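# Move four cartons flat onto the low platform

## Task

Get all four cartons resting flat on the low platform, none on top of another and none sticking out past its edges, each keeping the face that was up at the start facing up; they must stay there without the robot holding them, and at the end both cups must have released and pulled away.

## Robot and tools

Robot: two six-joint arms (UR7e type), left_arm and right_arm, each ending in a suction cup instead of fingers. Bases in the scene frame: left_arm at (-0.022, +0.431, 0) m, right_arm at (+0.026, -0.380, 0) m. Scene frame: origin on the table top between the arms, +x out over the table, +y toward left_arm, +z up. The names left and right do not refer to image sides.

Cup point: the centre of the cup rim (36 mm across). The cup points along the cup point's own +z axis. About 4 cm back from the rim the tool body and camera widen to roughly 9 cm sideways, so leave clearance. Reported positions can be slightly off, more at long reach.

execute_actions(actions): a list of actions, each lasting 0.5 s (15 control steps of 1/30 s). An action is a table of 1 to 15 rows; a short table repeats its last row for the remaining steps. Every row holds 14 numbers in [-1, 1], always both arms: left dx, dy, dz, rx, ry, rz, left suction, then right dx, dy, dz, rx, ry, rz, right suction. dx..rz are an offset, not a pose: a target relative to where that cup point was measured at the start of the action (for a call's first action, the last pose a result reported), expressed in the cup point's own axes. Each row is counted from that same start, not from the previous row. Scale: 1.0 = 0.6 m of travel or 180 degrees; rx, ry, rz form one rotation vector. Per step the commanded pose is clipped to within 100 mm and 16 degrees of the measured pose, so far targets need several actions; after an action the arm only continues to its last clipped pose. Motion lags commands by about 0.17 s. To keep an arm still, send zeros for its offset in later calls (or the offset back to the wanted pose in a reply's first call). An empty list just returns state and images.

Suction value: above 0.01 means on, 0.01 or less means off; it persists, so repeat the current value for a tool you want unchanged (0 is an active off command).

move(target, speed, stop_force, blocking): target is one 14-number row as above, offsets from the last reported pose, same scale and axes. Each cup point goes in a straight line, all finishing together, 0.5 to 10 s (cut off at 10 s). speed is the top path speed in m/s, 0.002 to 0.5, default 0.25; rotation limited to twice that in rad/s. stop_force (N, 9 to 40, shared by both arms, not allowed in the first 0.2 s) ends an arm's path when its wrist sensor feels that much extra resistance for two steps; the arm backs up two steps and holds. Use it only with slow speeds and without rotation; omit it when moving away from something the cup rests on. blocking=false returns after 0.5 s and cannot be combined with stop_force; until the move ends, use wait or stop before other motion. The result line 'move:' reports the ending: done, off_target, moving, held, fault, or contact (stopped by stop_force), plus limits (paced = target clipped, held = some steps blocked, after which the arm may surge fast) and each cup's distance from its target. Moves do not avoid obstacles or the other arm.

wait(seconds): 0 to 10 s, arms keep their last command; returns early if a running move ends. stop(): brakes a running move; needs room. zoom_image(camera, region): camera is cam_high, cam_left_wrist or cam_right_wrist; region [x0, y0, x1, y1] in pixels of that 896x504 image, origin top-left, at most 504x504. read_manual(section): licence texts only. finished_scene(scene): ends scene 1 or 2 for good; call only when the goal holds.

Results: per arm, cup position (m) and orientation quaternion wxyz, velocities, 'Hand target' (where the controller is steering), wrist force and torque along the cup point's axes (noise up to 2.4 N, offsets up to about 4 N, saturation near 50 N; 'no reading' is normal at start), suction_measured and part_present, camera images with calibration changes, and for actions some per-step positions with HELD marking blocked steps. 'pose unreachable' means the clearance check altered that arm's command.

Gripping: turn suction on and press the rim fully onto a smooth flat face away from edges, holes or seams. suction_measured near 0 means no seal; 0.83 or more is airtight; part_present switches to 1 at 0.50 and back to 0 below 0.45. The cup compresses, so the held carton sits up to 12 mm nearer the tool. To release, set the carton down on its support first, then switch suction off and lift at least 15 mm. A cup sealed on the table pins the tool until suction is off.

Avoid: pressing past contact with stiff arms (even a little can fault), fast impacts, arms touching each other, dropping or tossing cartons, and anything leaving the table (that fails the task). Faults: a joint torque at its limit (139 N m for the three large joints, 26 N m for the wrists, held load included) or 150 N of outside force stops that arm for 10 s and drops the rest of the call. Motors warm while holding loads: MOTOR HOT at 70 °C, braking stop at 85 °C. Loose objects may get nudged occasionally. Faster, smoother, lower-effort work is better.

Each tool is called as name([rows], argument=value, ...), one row to a line, values as JSON.

## Session

execute_actions(actions=[])

Scene clock: 0.00 s.
left_arm: end_effector_position=(+0.4013, +0.5000, +0.4079) suction_measured=0.00 part_present=0 end_effector_quat_wxyz=(-0.002, -0.082, +0.997, -0.000) end_effector_velocity=(+0.000, +0.000, +0.000) end_effector_angular_velocity=(+0.000, -0.001, +0.001) | right_arm: end_effector_position=(+0.4547, -0.3685, +0.4092) suction_measured=0.01 part_present=0 end_effector_quat_wxyz=(-0.000, -0.014, +1.000, -0.000) end_effector_velocity=(-0.001, -0.000, +0.001) end_effector_angular_velocity=(+0.001, -0.001, -0.000)
Joint positions: left_arm=[-0.318 -1.744  1.519 -1.341 -1.572  1.253] | right_arm=[ 3.458 -1.395 -1.518 -1.8    1.571  1.886]
Joint velocities: left_arm=[ 0.     0.    -0.001 -0.001  0.001 -0.001] | right_arm=[ 0.     0.002 -0.001  0.     0.     0.   ]
Wrist force (N, on the end effector, along its own x y z axes, offset not removed): no reading
Wrist torque (N m, same axes, about the end effector's origin, offset not removed): no reading
Hand target (left_arm): +0.401, +0.500, +0.408; -0.002, -0.082, +0.997, -0.000
Hand target (right_arm): +0.455, -0.368, +0.409; -0.000, -0.014, +1.000, -0.000

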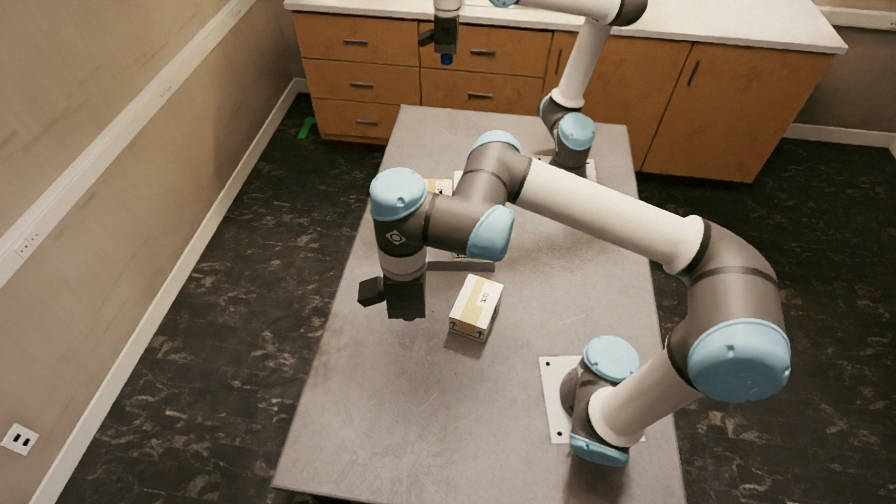

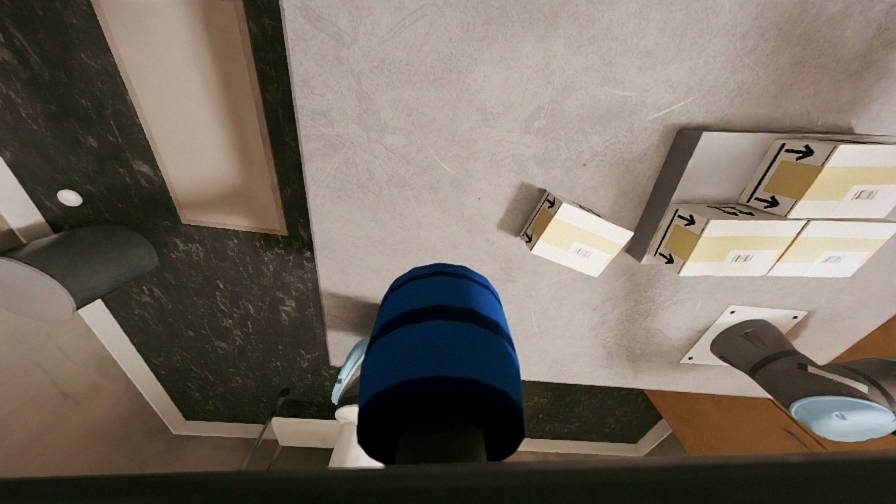

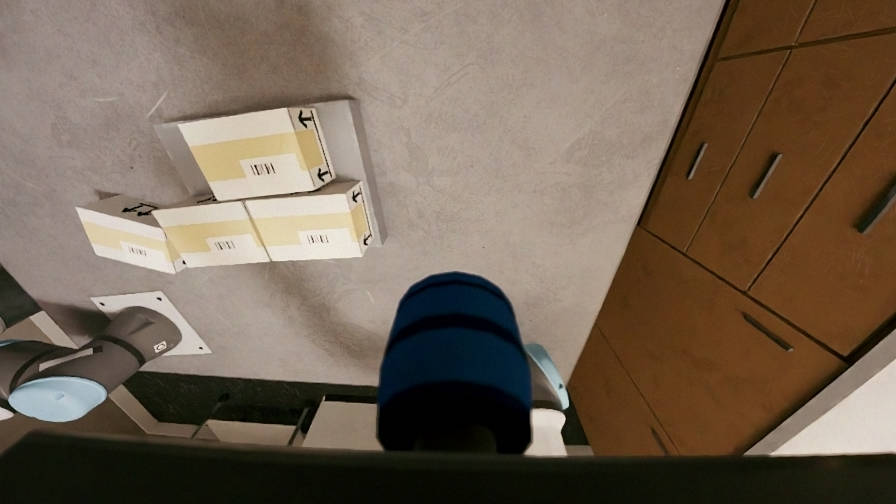

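zoom_image(camera="cam_right_wrist", region=[60, 80, 410, 290])

zoom_image(camera="cam_left_wrist", region=[500, 100, 896, 300])

Region (60, 80, 410, 290) of cam_right_wrist's 896x504 image, scaled by 1.440, with more detail than that image has; it fills the top 302 rows of this view, and the rest is white.

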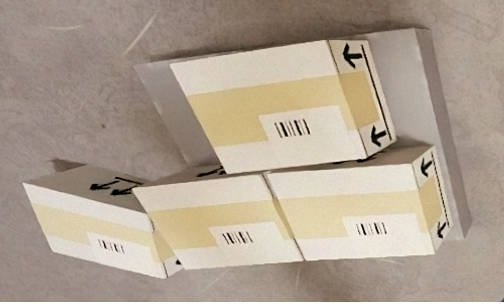

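Region (500, 100, 896, 300) of cam_left_wrist's 896x504 image, scaled by 1.273, with more detail than that image has; it fills the top 255 rows of this view, and the rest is white.

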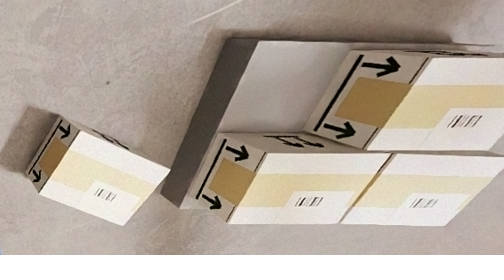

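move(target=[0.21,-0.252,0.18,0,0,0,0,0.0,0.42,0.12,0,0,0,0], speed=0.3)

Scene clock: 2.03 s.
left_arm: end_effector_position=(+0.3012, +0.3309, +0.3002) suction_measured=0.00 part_present=0 end_effector_quat_wxyz=(-0.002, -0.082, +0.997, +0.001) end_effector_velocity=(-0.001, -0.002, -0.001) end_effector_angular_velocity=(+0.001, -0.002, +0.001) | right_arm: end_effector_position=(+0.4479, -0.1170, +0.3374) suction_measured=0.01 part_present=0 end_effector_quat_wxyz=(-0.000, -0.014, +1.000, -0.000) end_effector_velocity=(+0.000, +0.003, -0.002) end_effector_angular_velocity=(-0.001, +0.003, +0.002)
Joint positions: left_arm=[-0.868 -2.007  1.973 -1.533 -1.572  0.703] | right_arm=[ 3.944 -1.54  -1.574 -1.599  1.571  2.372]
Joint velocities: left_arm=[-0.009 -0.001  0.002 -0.002  0.002 -0.01 ] | right_arm=[ 0.003 -0.006  0.002  0.002  0.002  0.002]
Wrist force (N, on the end effector, along its own x y z axes, offset not removed): left_arm=[-1.5 2.1 0.9] | right_arm=[2.2 -3.8 2.1]
Wrist torque (N m, same axes, about the end effector's origin, offset not removed): left_arm=[0.48 0.31 -0.06] | right_arm=[-0.40 -0.16 -0.02]
Hand target (left_arm): +0.301, +0.331, +0.300; -0.002, -0.082, +0.997, +0.001
Hand target (right_arm): +0.448, -0.117, +0.337; -0.000, -0.014, +1.000, -0.000
Off the commanded pose (left_arm): 0.001 m, 0 deg.
Off the commanded pose (right_arm): 0.001 m, 0 deg.
move: done
camera_calibration (this result's frames):
cam_left_wrist: T_world_to_cam=[[0.153149, -0.988123, 0.0125735, 0.277216], [-0.86404, -0.127721, 0.486952, 0.174623], [-0.479563, -0.0854403, -0.873338, 0.510882], [0, 0, 0, 1]] pos_world=[0.353426, 0.339876, 0.357654]
cam_right_wrist: T_world_to_cam=[[0.0377084, -0.999167, -0.0155872, -0.127584], [-0.877285, -0.0405694, 0.478252, 0.244758], [-0.478486, -0.00435973, -0.878085, 0.589451], [0, 0, 0, 1]] pos_world=[0.501578, -0.114978, 0.398543]

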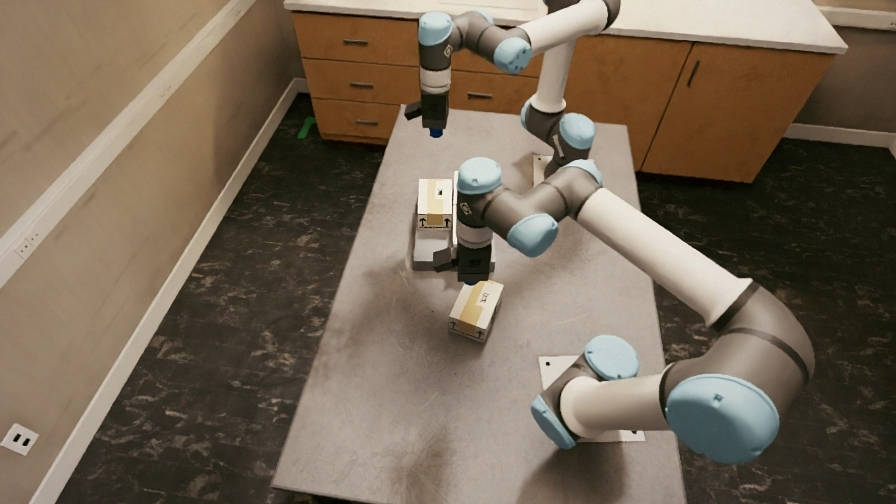

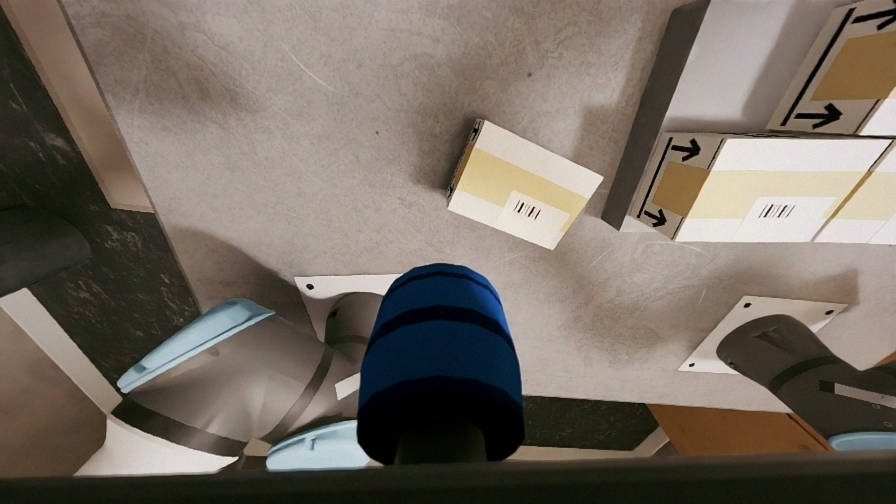

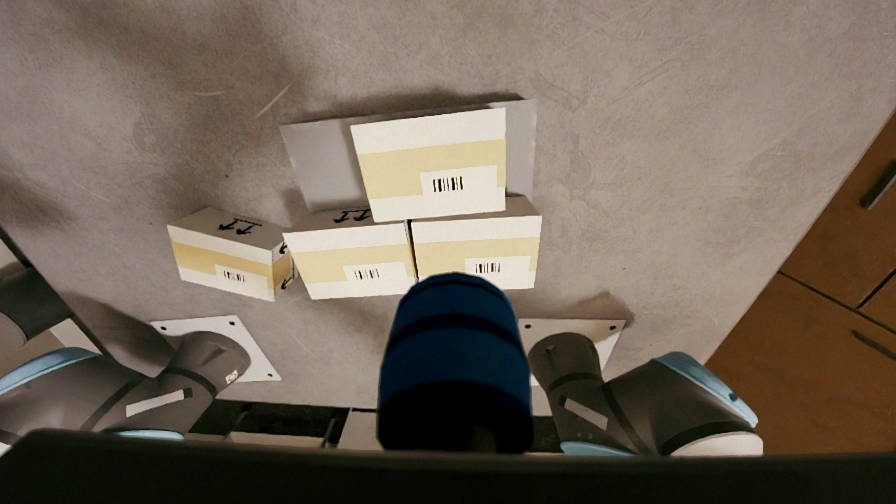

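zoom_image(camera="cam_right_wrist", region=[270, 80, 560, 310])

zoom_image(camera="cam_left_wrist", region=[430, 100, 630, 260])

Region (270, 80, 560, 310) of cam_right_wrist's 896x504 image, scaled by 1.738, with more detail than that image has; it fills the top 400 rows of this view, and the rest is white.

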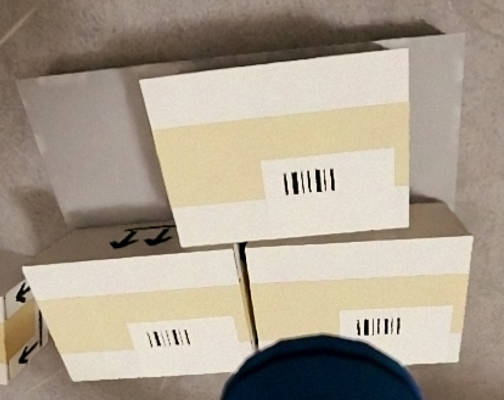

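Region (430, 100, 630, 260) of cam_left_wrist's 896x504 image, scaled by 2.520, with more detail than that image has; it fills the top 403 rows of this view, and the rest is white.

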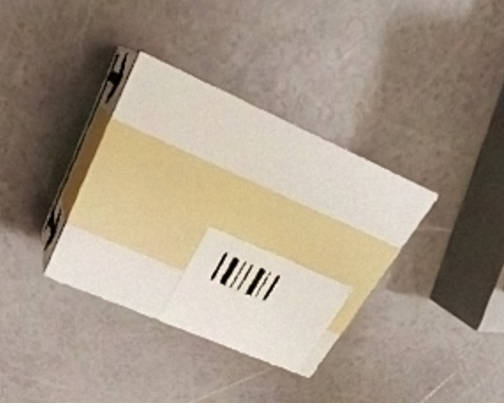

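move(target=[0.0485,-0.151,0.358,0,0,0.128,0,0.001,0.033,0.329,0,0,0,0], speed=0.3)

move(target=[0,0,0.05,0,0,0,1,0,0,0.05,0,0,0,1], speed=0.03, stop_force=12)

Scene clock: 4.90 s.
left_arm: end_effector_position=(+0.2867, +0.2374, +0.0856) suction_measured=0.00 part_present=0 end_effector_quat_wxyz=(-0.002, +0.119, +0.993, +0.001) end_effector_velocity=(+0.001, -0.001, -0.002) end_effector_angular_velocity=(-0.001, +0.001, -0.002) | right_arm: end_effector_position=(+0.4468, -0.0971, +0.1401) suction_measured=0.01 part_present=0 end_effector_quat_wxyz=(-0.000, -0.014, +1.000, -0.000) end_effector_velocity=(-0.000, -0.000, -0.002) end_effector_angular_velocity=(-0.002, +0.001, -0.001)
Joint positions: left_arm=[-1.098 -1.746  2.386 -2.208 -1.572  0.875] | right_arm=[ 3.973 -1.673 -1.959 -1.081  1.571  2.401]
Joint velocities: left_arm=[ 0.     0.008  0.001 -0.009 -0.001  0.002] | right_arm=[ 0.    -0.003 -0.003  0.004 -0.001  0.001]
Wrist force (N, on the end effector, along its own x y z axes, offset not removed): left_arm=[-0.5 0.7 0.6] | right_arm=[-0.1 -4.1 -1.2]
Wrist torque (N m, same axes, about the end effector's origin, offset not removed): left_arm=[0.06 0.07 -0.09] | right_arm=[-0.46 0.25 0.15]
Hand target (left_arm): +0.287, +0.237, +0.085; -0.002, +0.119, +0.993, +0.001
Hand target (right_arm): +0.447, -0.097, +0.140; -0.000, -0.014, +1.000, -0.000
Off the commanded pose (left_arm): 0.001 m, 0 deg.
Off the commanded pose (right_arm): 0.000 m, 0 deg.
move: done
camera_calibration (this result's frames):
cam_left_wrist: T_world_to_cam=[[-0.245592, -0.969284, 0.0131502, 0.299552], [-0.84496, 0.220701, 0.487168, 0.166463], [-0.475107, 0.108533, -0.873209, 0.261237], [0, 0, 0, 1]] pos_world=[0.338338, 0.22526, 0.14308]
cam_right_wrist: T_world_to_cam=[[0.0377087, -0.999168, -0.0155407, -0.110759], [-0.877272, -0.0405473, 0.478278, 0.338983], [-0.47851, -0.00440182, -0.878071, 0.415825], [0, 0, 0, 1]] pos_world=[0.500533, -0.0950913, 0.201275]

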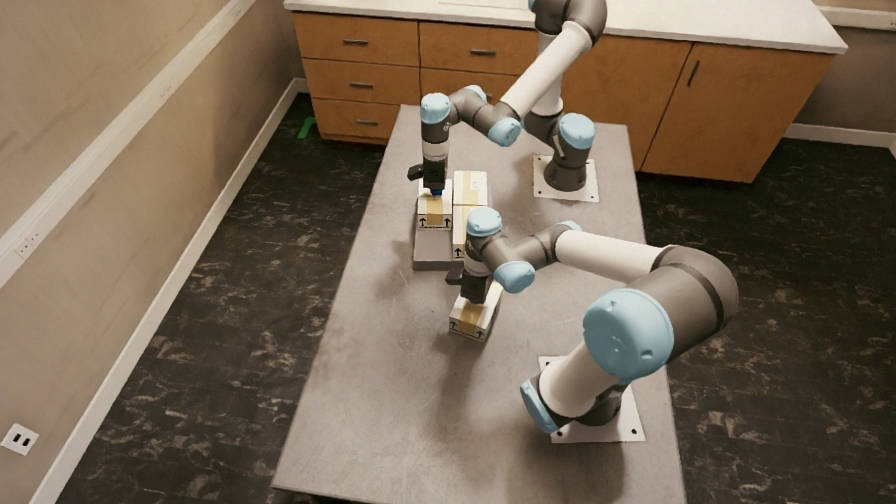

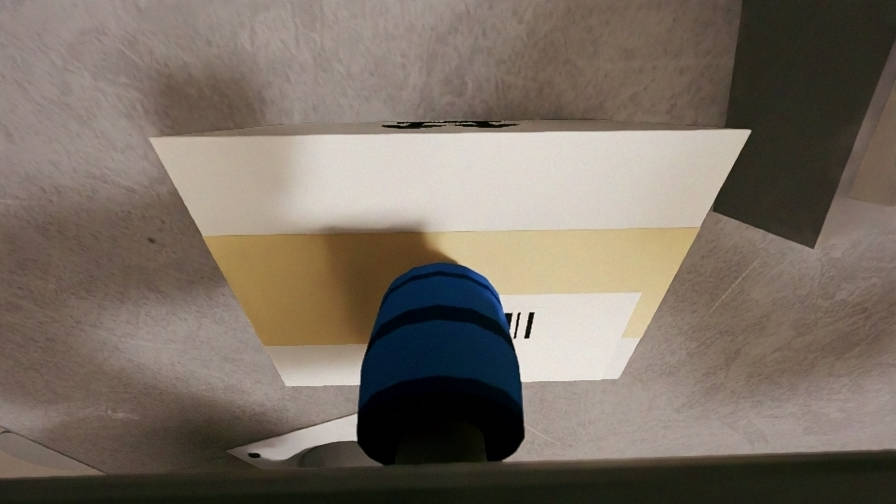

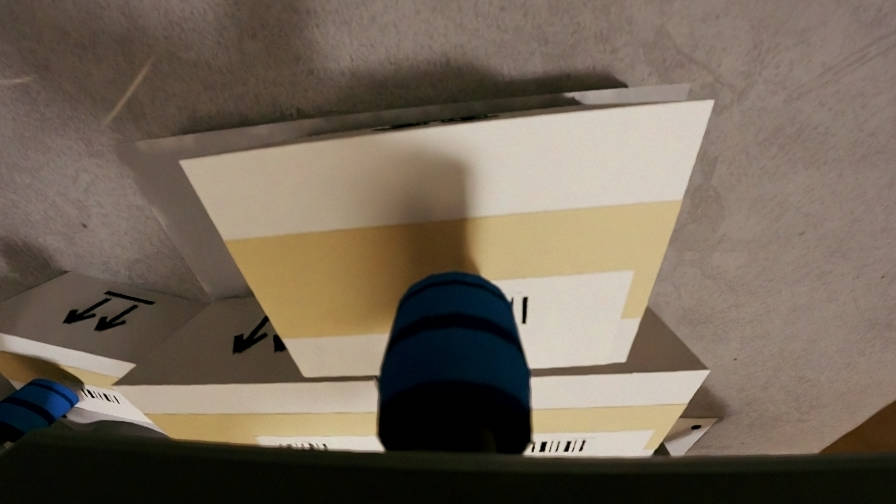

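Scene clock: 16.00 s.
left_arm: end_effector_position=(+0.2877, +0.2361, +0.0613) suction_measured=0.93 part_present=1 end_effector_quat_wxyz=(+0.000, +0.119, +0.993, -0.002) end_effector_velocity=(+0.000, +0.000, +0.000) end_effector_angular_velocity=(-0.000, -0.000, +0.000) | right_arm: end_effector_position=(+0.4468, -0.0971, +0.1109) suction_measured=0.93 part_present=1 end_effector_quat_wxyz=(-0.000, -0.014, +1.000, -0.000) end_effector_velocity=(+0.000, -0.001, -0.000) end_effector_angular_velocity=(-0.000, +0.001, -0.000)
Joint positions: left_arm=[-1.098 -1.691  2.425 -2.308 -1.572  0.875] | right_arm=[ 3.973 -1.711 -2.001 -1.001  1.571  2.401]
Joint velocities: left_arm=[ 0.001  0.    -0.    -0.     0.     0.   ] | right_arm=[-0.001 -0.    -0.    -0.     0.    -0.001]
Wrist force (N, on the end effector, along its own x y z axes, offset not removed): left_arm=[0.5 8.2 -27.0] | right_arm=[-2.9 -2.0 -8.3]
Wrist torque (N m, same axes, about the end effector's origin, offset not removed): left_arm=[0.39 0.43 -0.05] | right_arm=[-0.33 0.25 -0.12]
Hand target (left_arm): +0.288, +0.236, +0.061; +0.000, +0.119, +0.993, -0.002
Hand target (right_arm): +0.447, -0.097, +0.111; -0.000, -0.014, +1.000, -0.000
Off the commanded pose (left_arm): 0.006 m, 0 deg.
Off the commanded pose (right_arm): 0.001 m, 0 deg.
FORCE FAULT: contact force on the left arm reached its limit, and that arm stopped for 10 seconds. The contact can be on any part of that arm, not only on its tool. That time counts as 19 of the actions that you can send in this scene. That arm's remaining commands of this call were not run. That arm holds still and accepts commands again. Move the arm away from the contact; if what it grips holds it there, let go first. Pushing or pulling that hard again can fault the arm again.
move: fault (left_arm; stop_force had ended the path), contact (right_arm)
camera_calibration (this result's frames):
cam_left_wrist: T_world_to_cam=[[-0.245647, -0.969205, 0.0172956, 0.298582], [-0.84683, 0.223246, 0.482742, 0.17957], [-0.471737, 0.103938, -0.875592, 0.240851], [0, 0, 0, 1]] pos_world=[0.339029, 0.224266, 0.119037]
cam_right_wrist: T_world_to_cam=[[0.0377131, -0.999167, -0.0155776, -0.111179], [-0.877289, -0.040569, 0.478245, 0.352956], [-0.478479, -0.00437008, -0.878088, 0.390212], [0, 0, 0, 1]] pos_world=[0.500546, -0.0950623, 0.172109]

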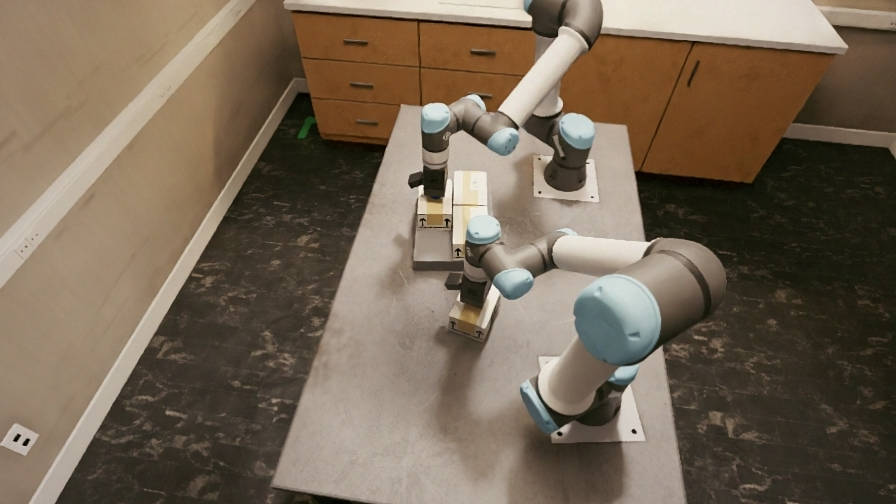

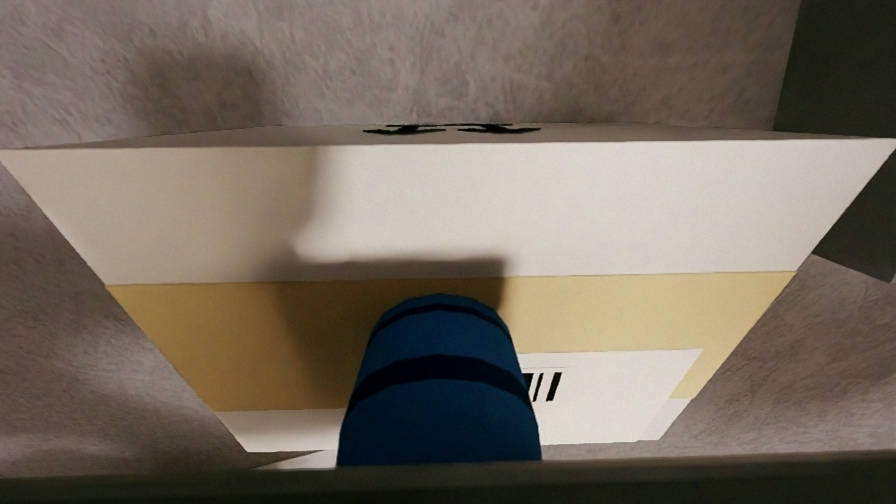

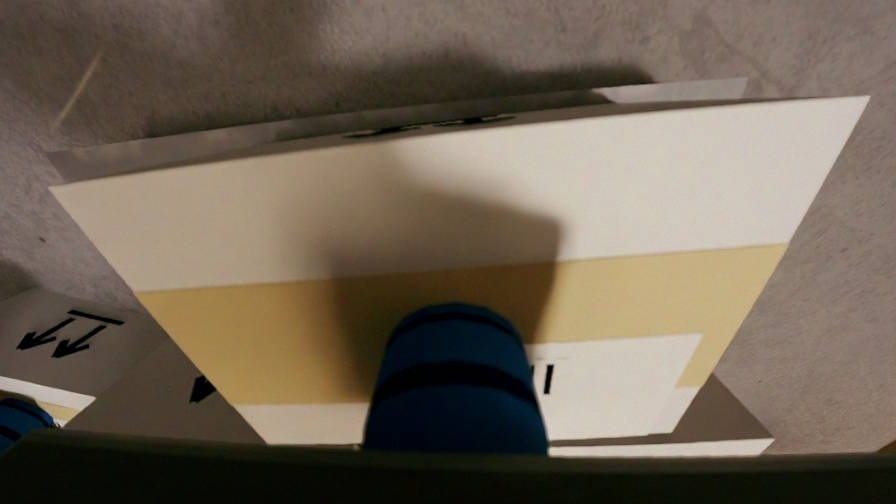

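move(target=[0,0,-0.05,0,0,0,1,0,0,-0.01,0,0,0,1], speed=0.1)

move(target=[0,0,-0.19,0,0,-0.06,1,-0.0055,-0.075,0,0,0,0,1], speed=0.2)

Scene clock: 17.03 s.
left_arm: end_effector_position=(+0.2876, +0.2362, +0.0910) suction_measured=0.93 part_present=1 end_effector_quat_wxyz=(+0.000, +0.119, +0.993, -0.002) end_effector_velocity=(-0.001, -0.000, +0.003) end_effector_angular_velocity=(+0.000, +0.001, +0.000) | right_arm: end_effector_position=(+0.4468, -0.0971, +0.1169) suction_measured=0.93 part_present=1 end_effector_quat_wxyz=(-0.000, -0.014, +1.000, -0.000) end_effector_velocity=(+0.001, -0.000, +0.001) end_effector_angular_velocity=(+0.000, -0.002, -0.000)
Joint positions: left_arm=[-1.098 -1.756  2.379 -2.197 -1.572  0.875] | right_arm=[ 3.973 -1.703 -1.993 -1.017  1.571  2.401]
Joint velocities: left_arm=[-0.001 -0.005 -0.004  0.01  -0.001 -0.001] | right_arm=[-0.     0.001  0.001 -0.001 -0.001  0.   ]
Wrist force (N, on the end effector, along its own x y z axes, offset not removed): left_arm=[0.1 1.0 5.8] | right_arm=[5.4 -2.8 3.6]
Wrist torque (N m, same axes, about the end effector's origin, offset not removed): left_arm=[0.25 0.03 -0.10] | right_arm=[-0.23 -0.65 -0.06]
Hand target (left_arm): +0.288, +0.236, +0.091; +0.000, +0.119, +0.993, -0.002
Hand target (right_arm): +0.447, -0.097, +0.117; -0.000, -0.014, +1.000, -0.000
Off the commanded pose (left_arm): 0.000 m, 0 deg.
Off the commanded pose (right_arm): 0.000 m, 0 deg.
move: done
camera_calibration (this result's frames):
cam_left_wrist: T_world_to_cam=[[-0.24566, -0.969201, 0.01734, 0.298167], [-0.846848, 0.223284, 0.482693, 0.16517], [-0.471699, 0.103894, -0.875618, 0.266826], [0, 0, 0, 1]] pos_world=[0.338983, 0.224382, 0.148741]
cam_right_wrist: T_world_to_cam=[[0.0377126, -0.999167, -0.0155783, -0.111091], [-0.877289, -0.0405689, 0.478245, 0.350108], [-0.478478, -0.00436913, -0.878089, 0.395434], [0, 0, 0, 1]] pos_world=[0.500542, -0.0950673, 0.178058]

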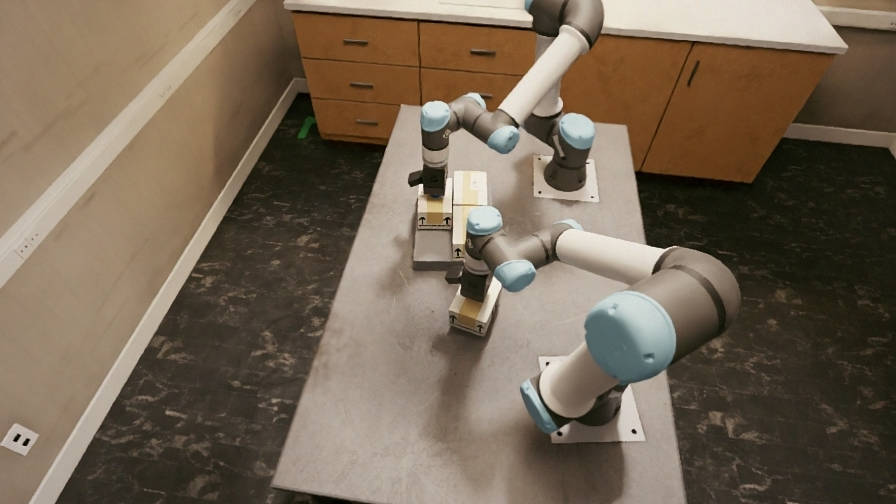

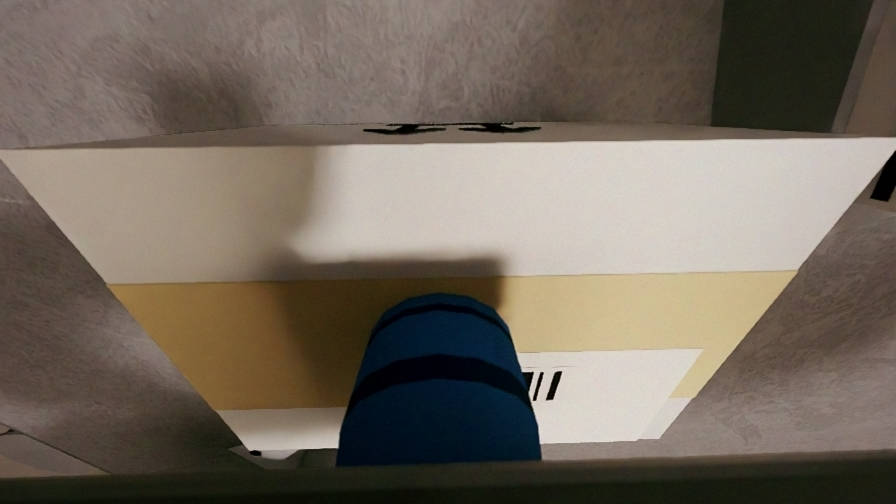

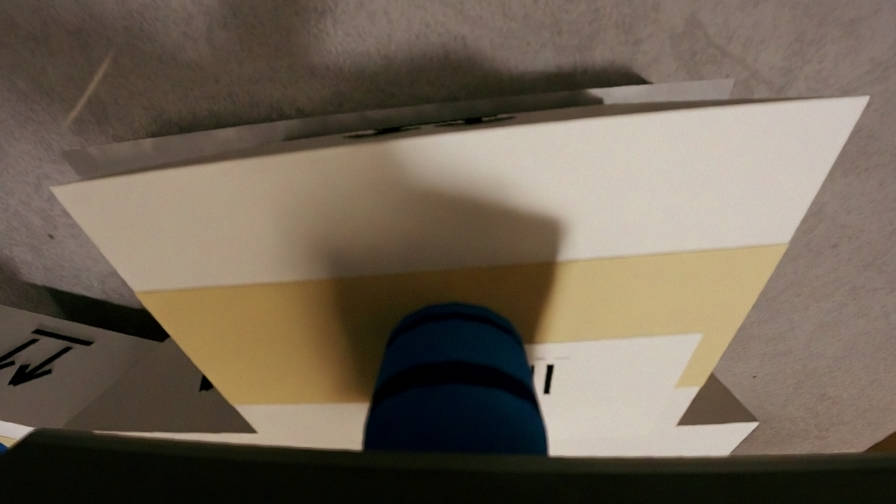

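Scene clock: 18.23 s.
left_arm: end_effector_position=(+0.2874, +0.2366, +0.2047) suction_measured=0.93 part_present=1 end_effector_quat_wxyz=(+0.000, +0.025, +1.000, -0.002) end_effector_velocity=(+0.000, -0.000, +0.003) end_effector_angular_velocity=(-0.000, -0.001, +0.003) | right_arm: end_effector_position=(+0.4514, -0.1419, +0.1168) suction_measured=0.93 part_present=1 end_effector_quat_wxyz=(-0.000, -0.014, +1.000, -0.000) end_effector_velocity=(+0.000, -0.001, +0.000) end_effector_angular_velocity=(+0.001, +0.000, -0.002)
Joint positions: left_arm=[-1.097 -1.906  2.161 -1.828 -1.573  0.687] | right_arm=[ 3.903 -1.657 -2.044 -1.011  1.571  2.33 ]
Joint velocities: left_arm=[-0.001 -0.002 -0.006  0.007  0.001 -0.004] | right_arm=[-0.002  0.001 -0.001 -0.     0.    -0.   ]
Wrist force (N, on the end effector, along its own x y z axes, offset not removed): left_arm=[-1.3 2.2 4.5] | right_arm=[-0.7 -1.9 3.8]
Wrist torque (N m, same axes, about the end effector's origin, offset not removed): left_arm=[0.38 0.33 -0.03] | right_arm=[-0.26 0.18 -0.10]
Hand target (left_arm): +0.287, +0.237, +0.205; +0.000, +0.025, +1.000, -0.002
Hand target (right_arm): +0.451, -0.142, +0.117; -0.000, -0.014, +1.000, -0.000
Off the commanded pose (left_arm): 0.000 m, 0 deg.
Off the commanded pose (right_arm): 0.000 m, 0 deg.
move: done
camera_calibration (this result's frames):
cam_left_wrist: T_world_to_cam=[[-0.0600769, -0.998038, 0.0176577, 0.249951], [-0.87341, 0.0611227, 0.483134, 0.155901], [-0.483265, 0.0136027, -0.875368, 0.390863], [0, 0, 0, 1]] pos_world=[0.340072, 0.234615, 0.262415]
cam_right_wrist: T_world_to_cam=[[0.0377096, -0.999168, -0.0155555, -0.156025], [-0.877287, -0.0405553, 0.47825, 0.352278], [-0.478483, -0.00438803, -0.878086, 0.397382], [0, 0, 0, 1]] pos_world=[0.505073, -0.139865, 0.178032]

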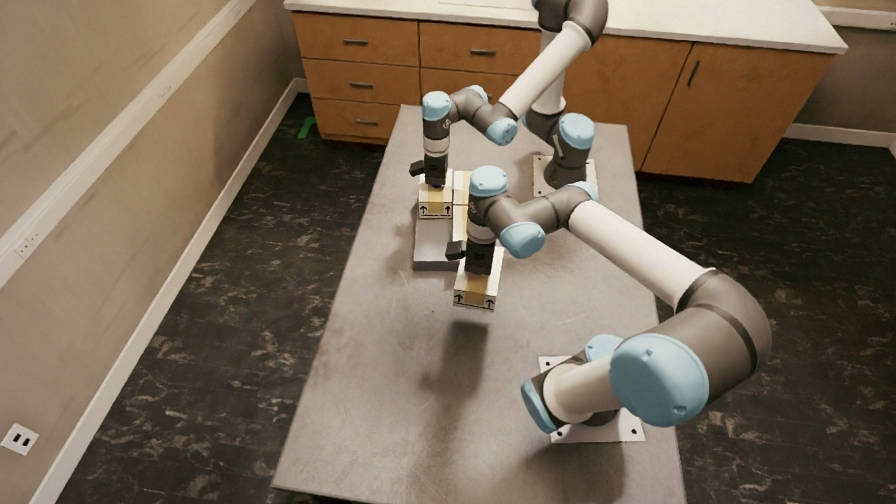

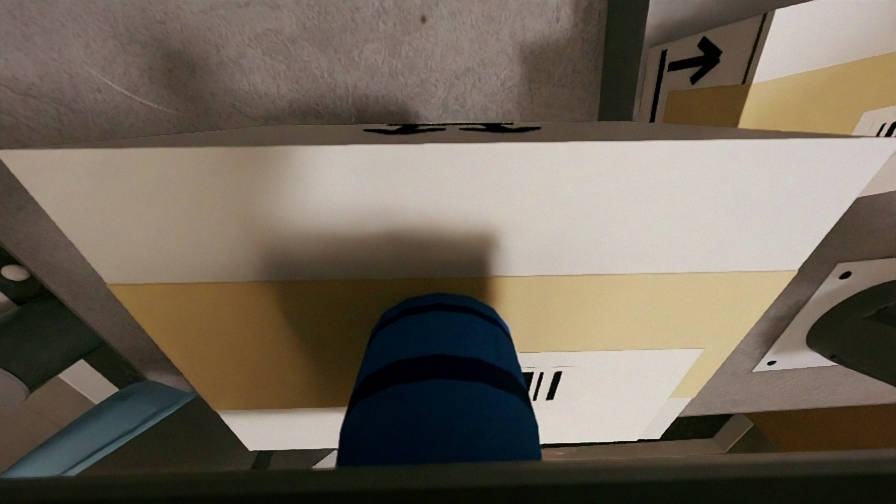

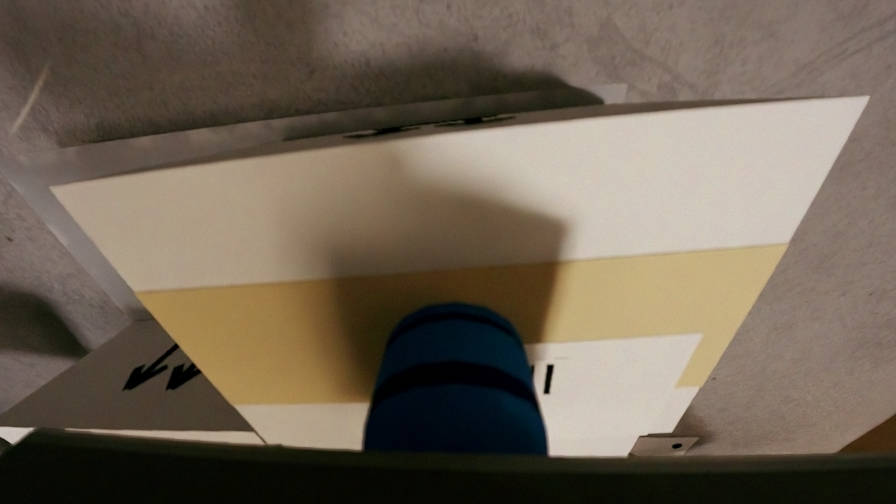

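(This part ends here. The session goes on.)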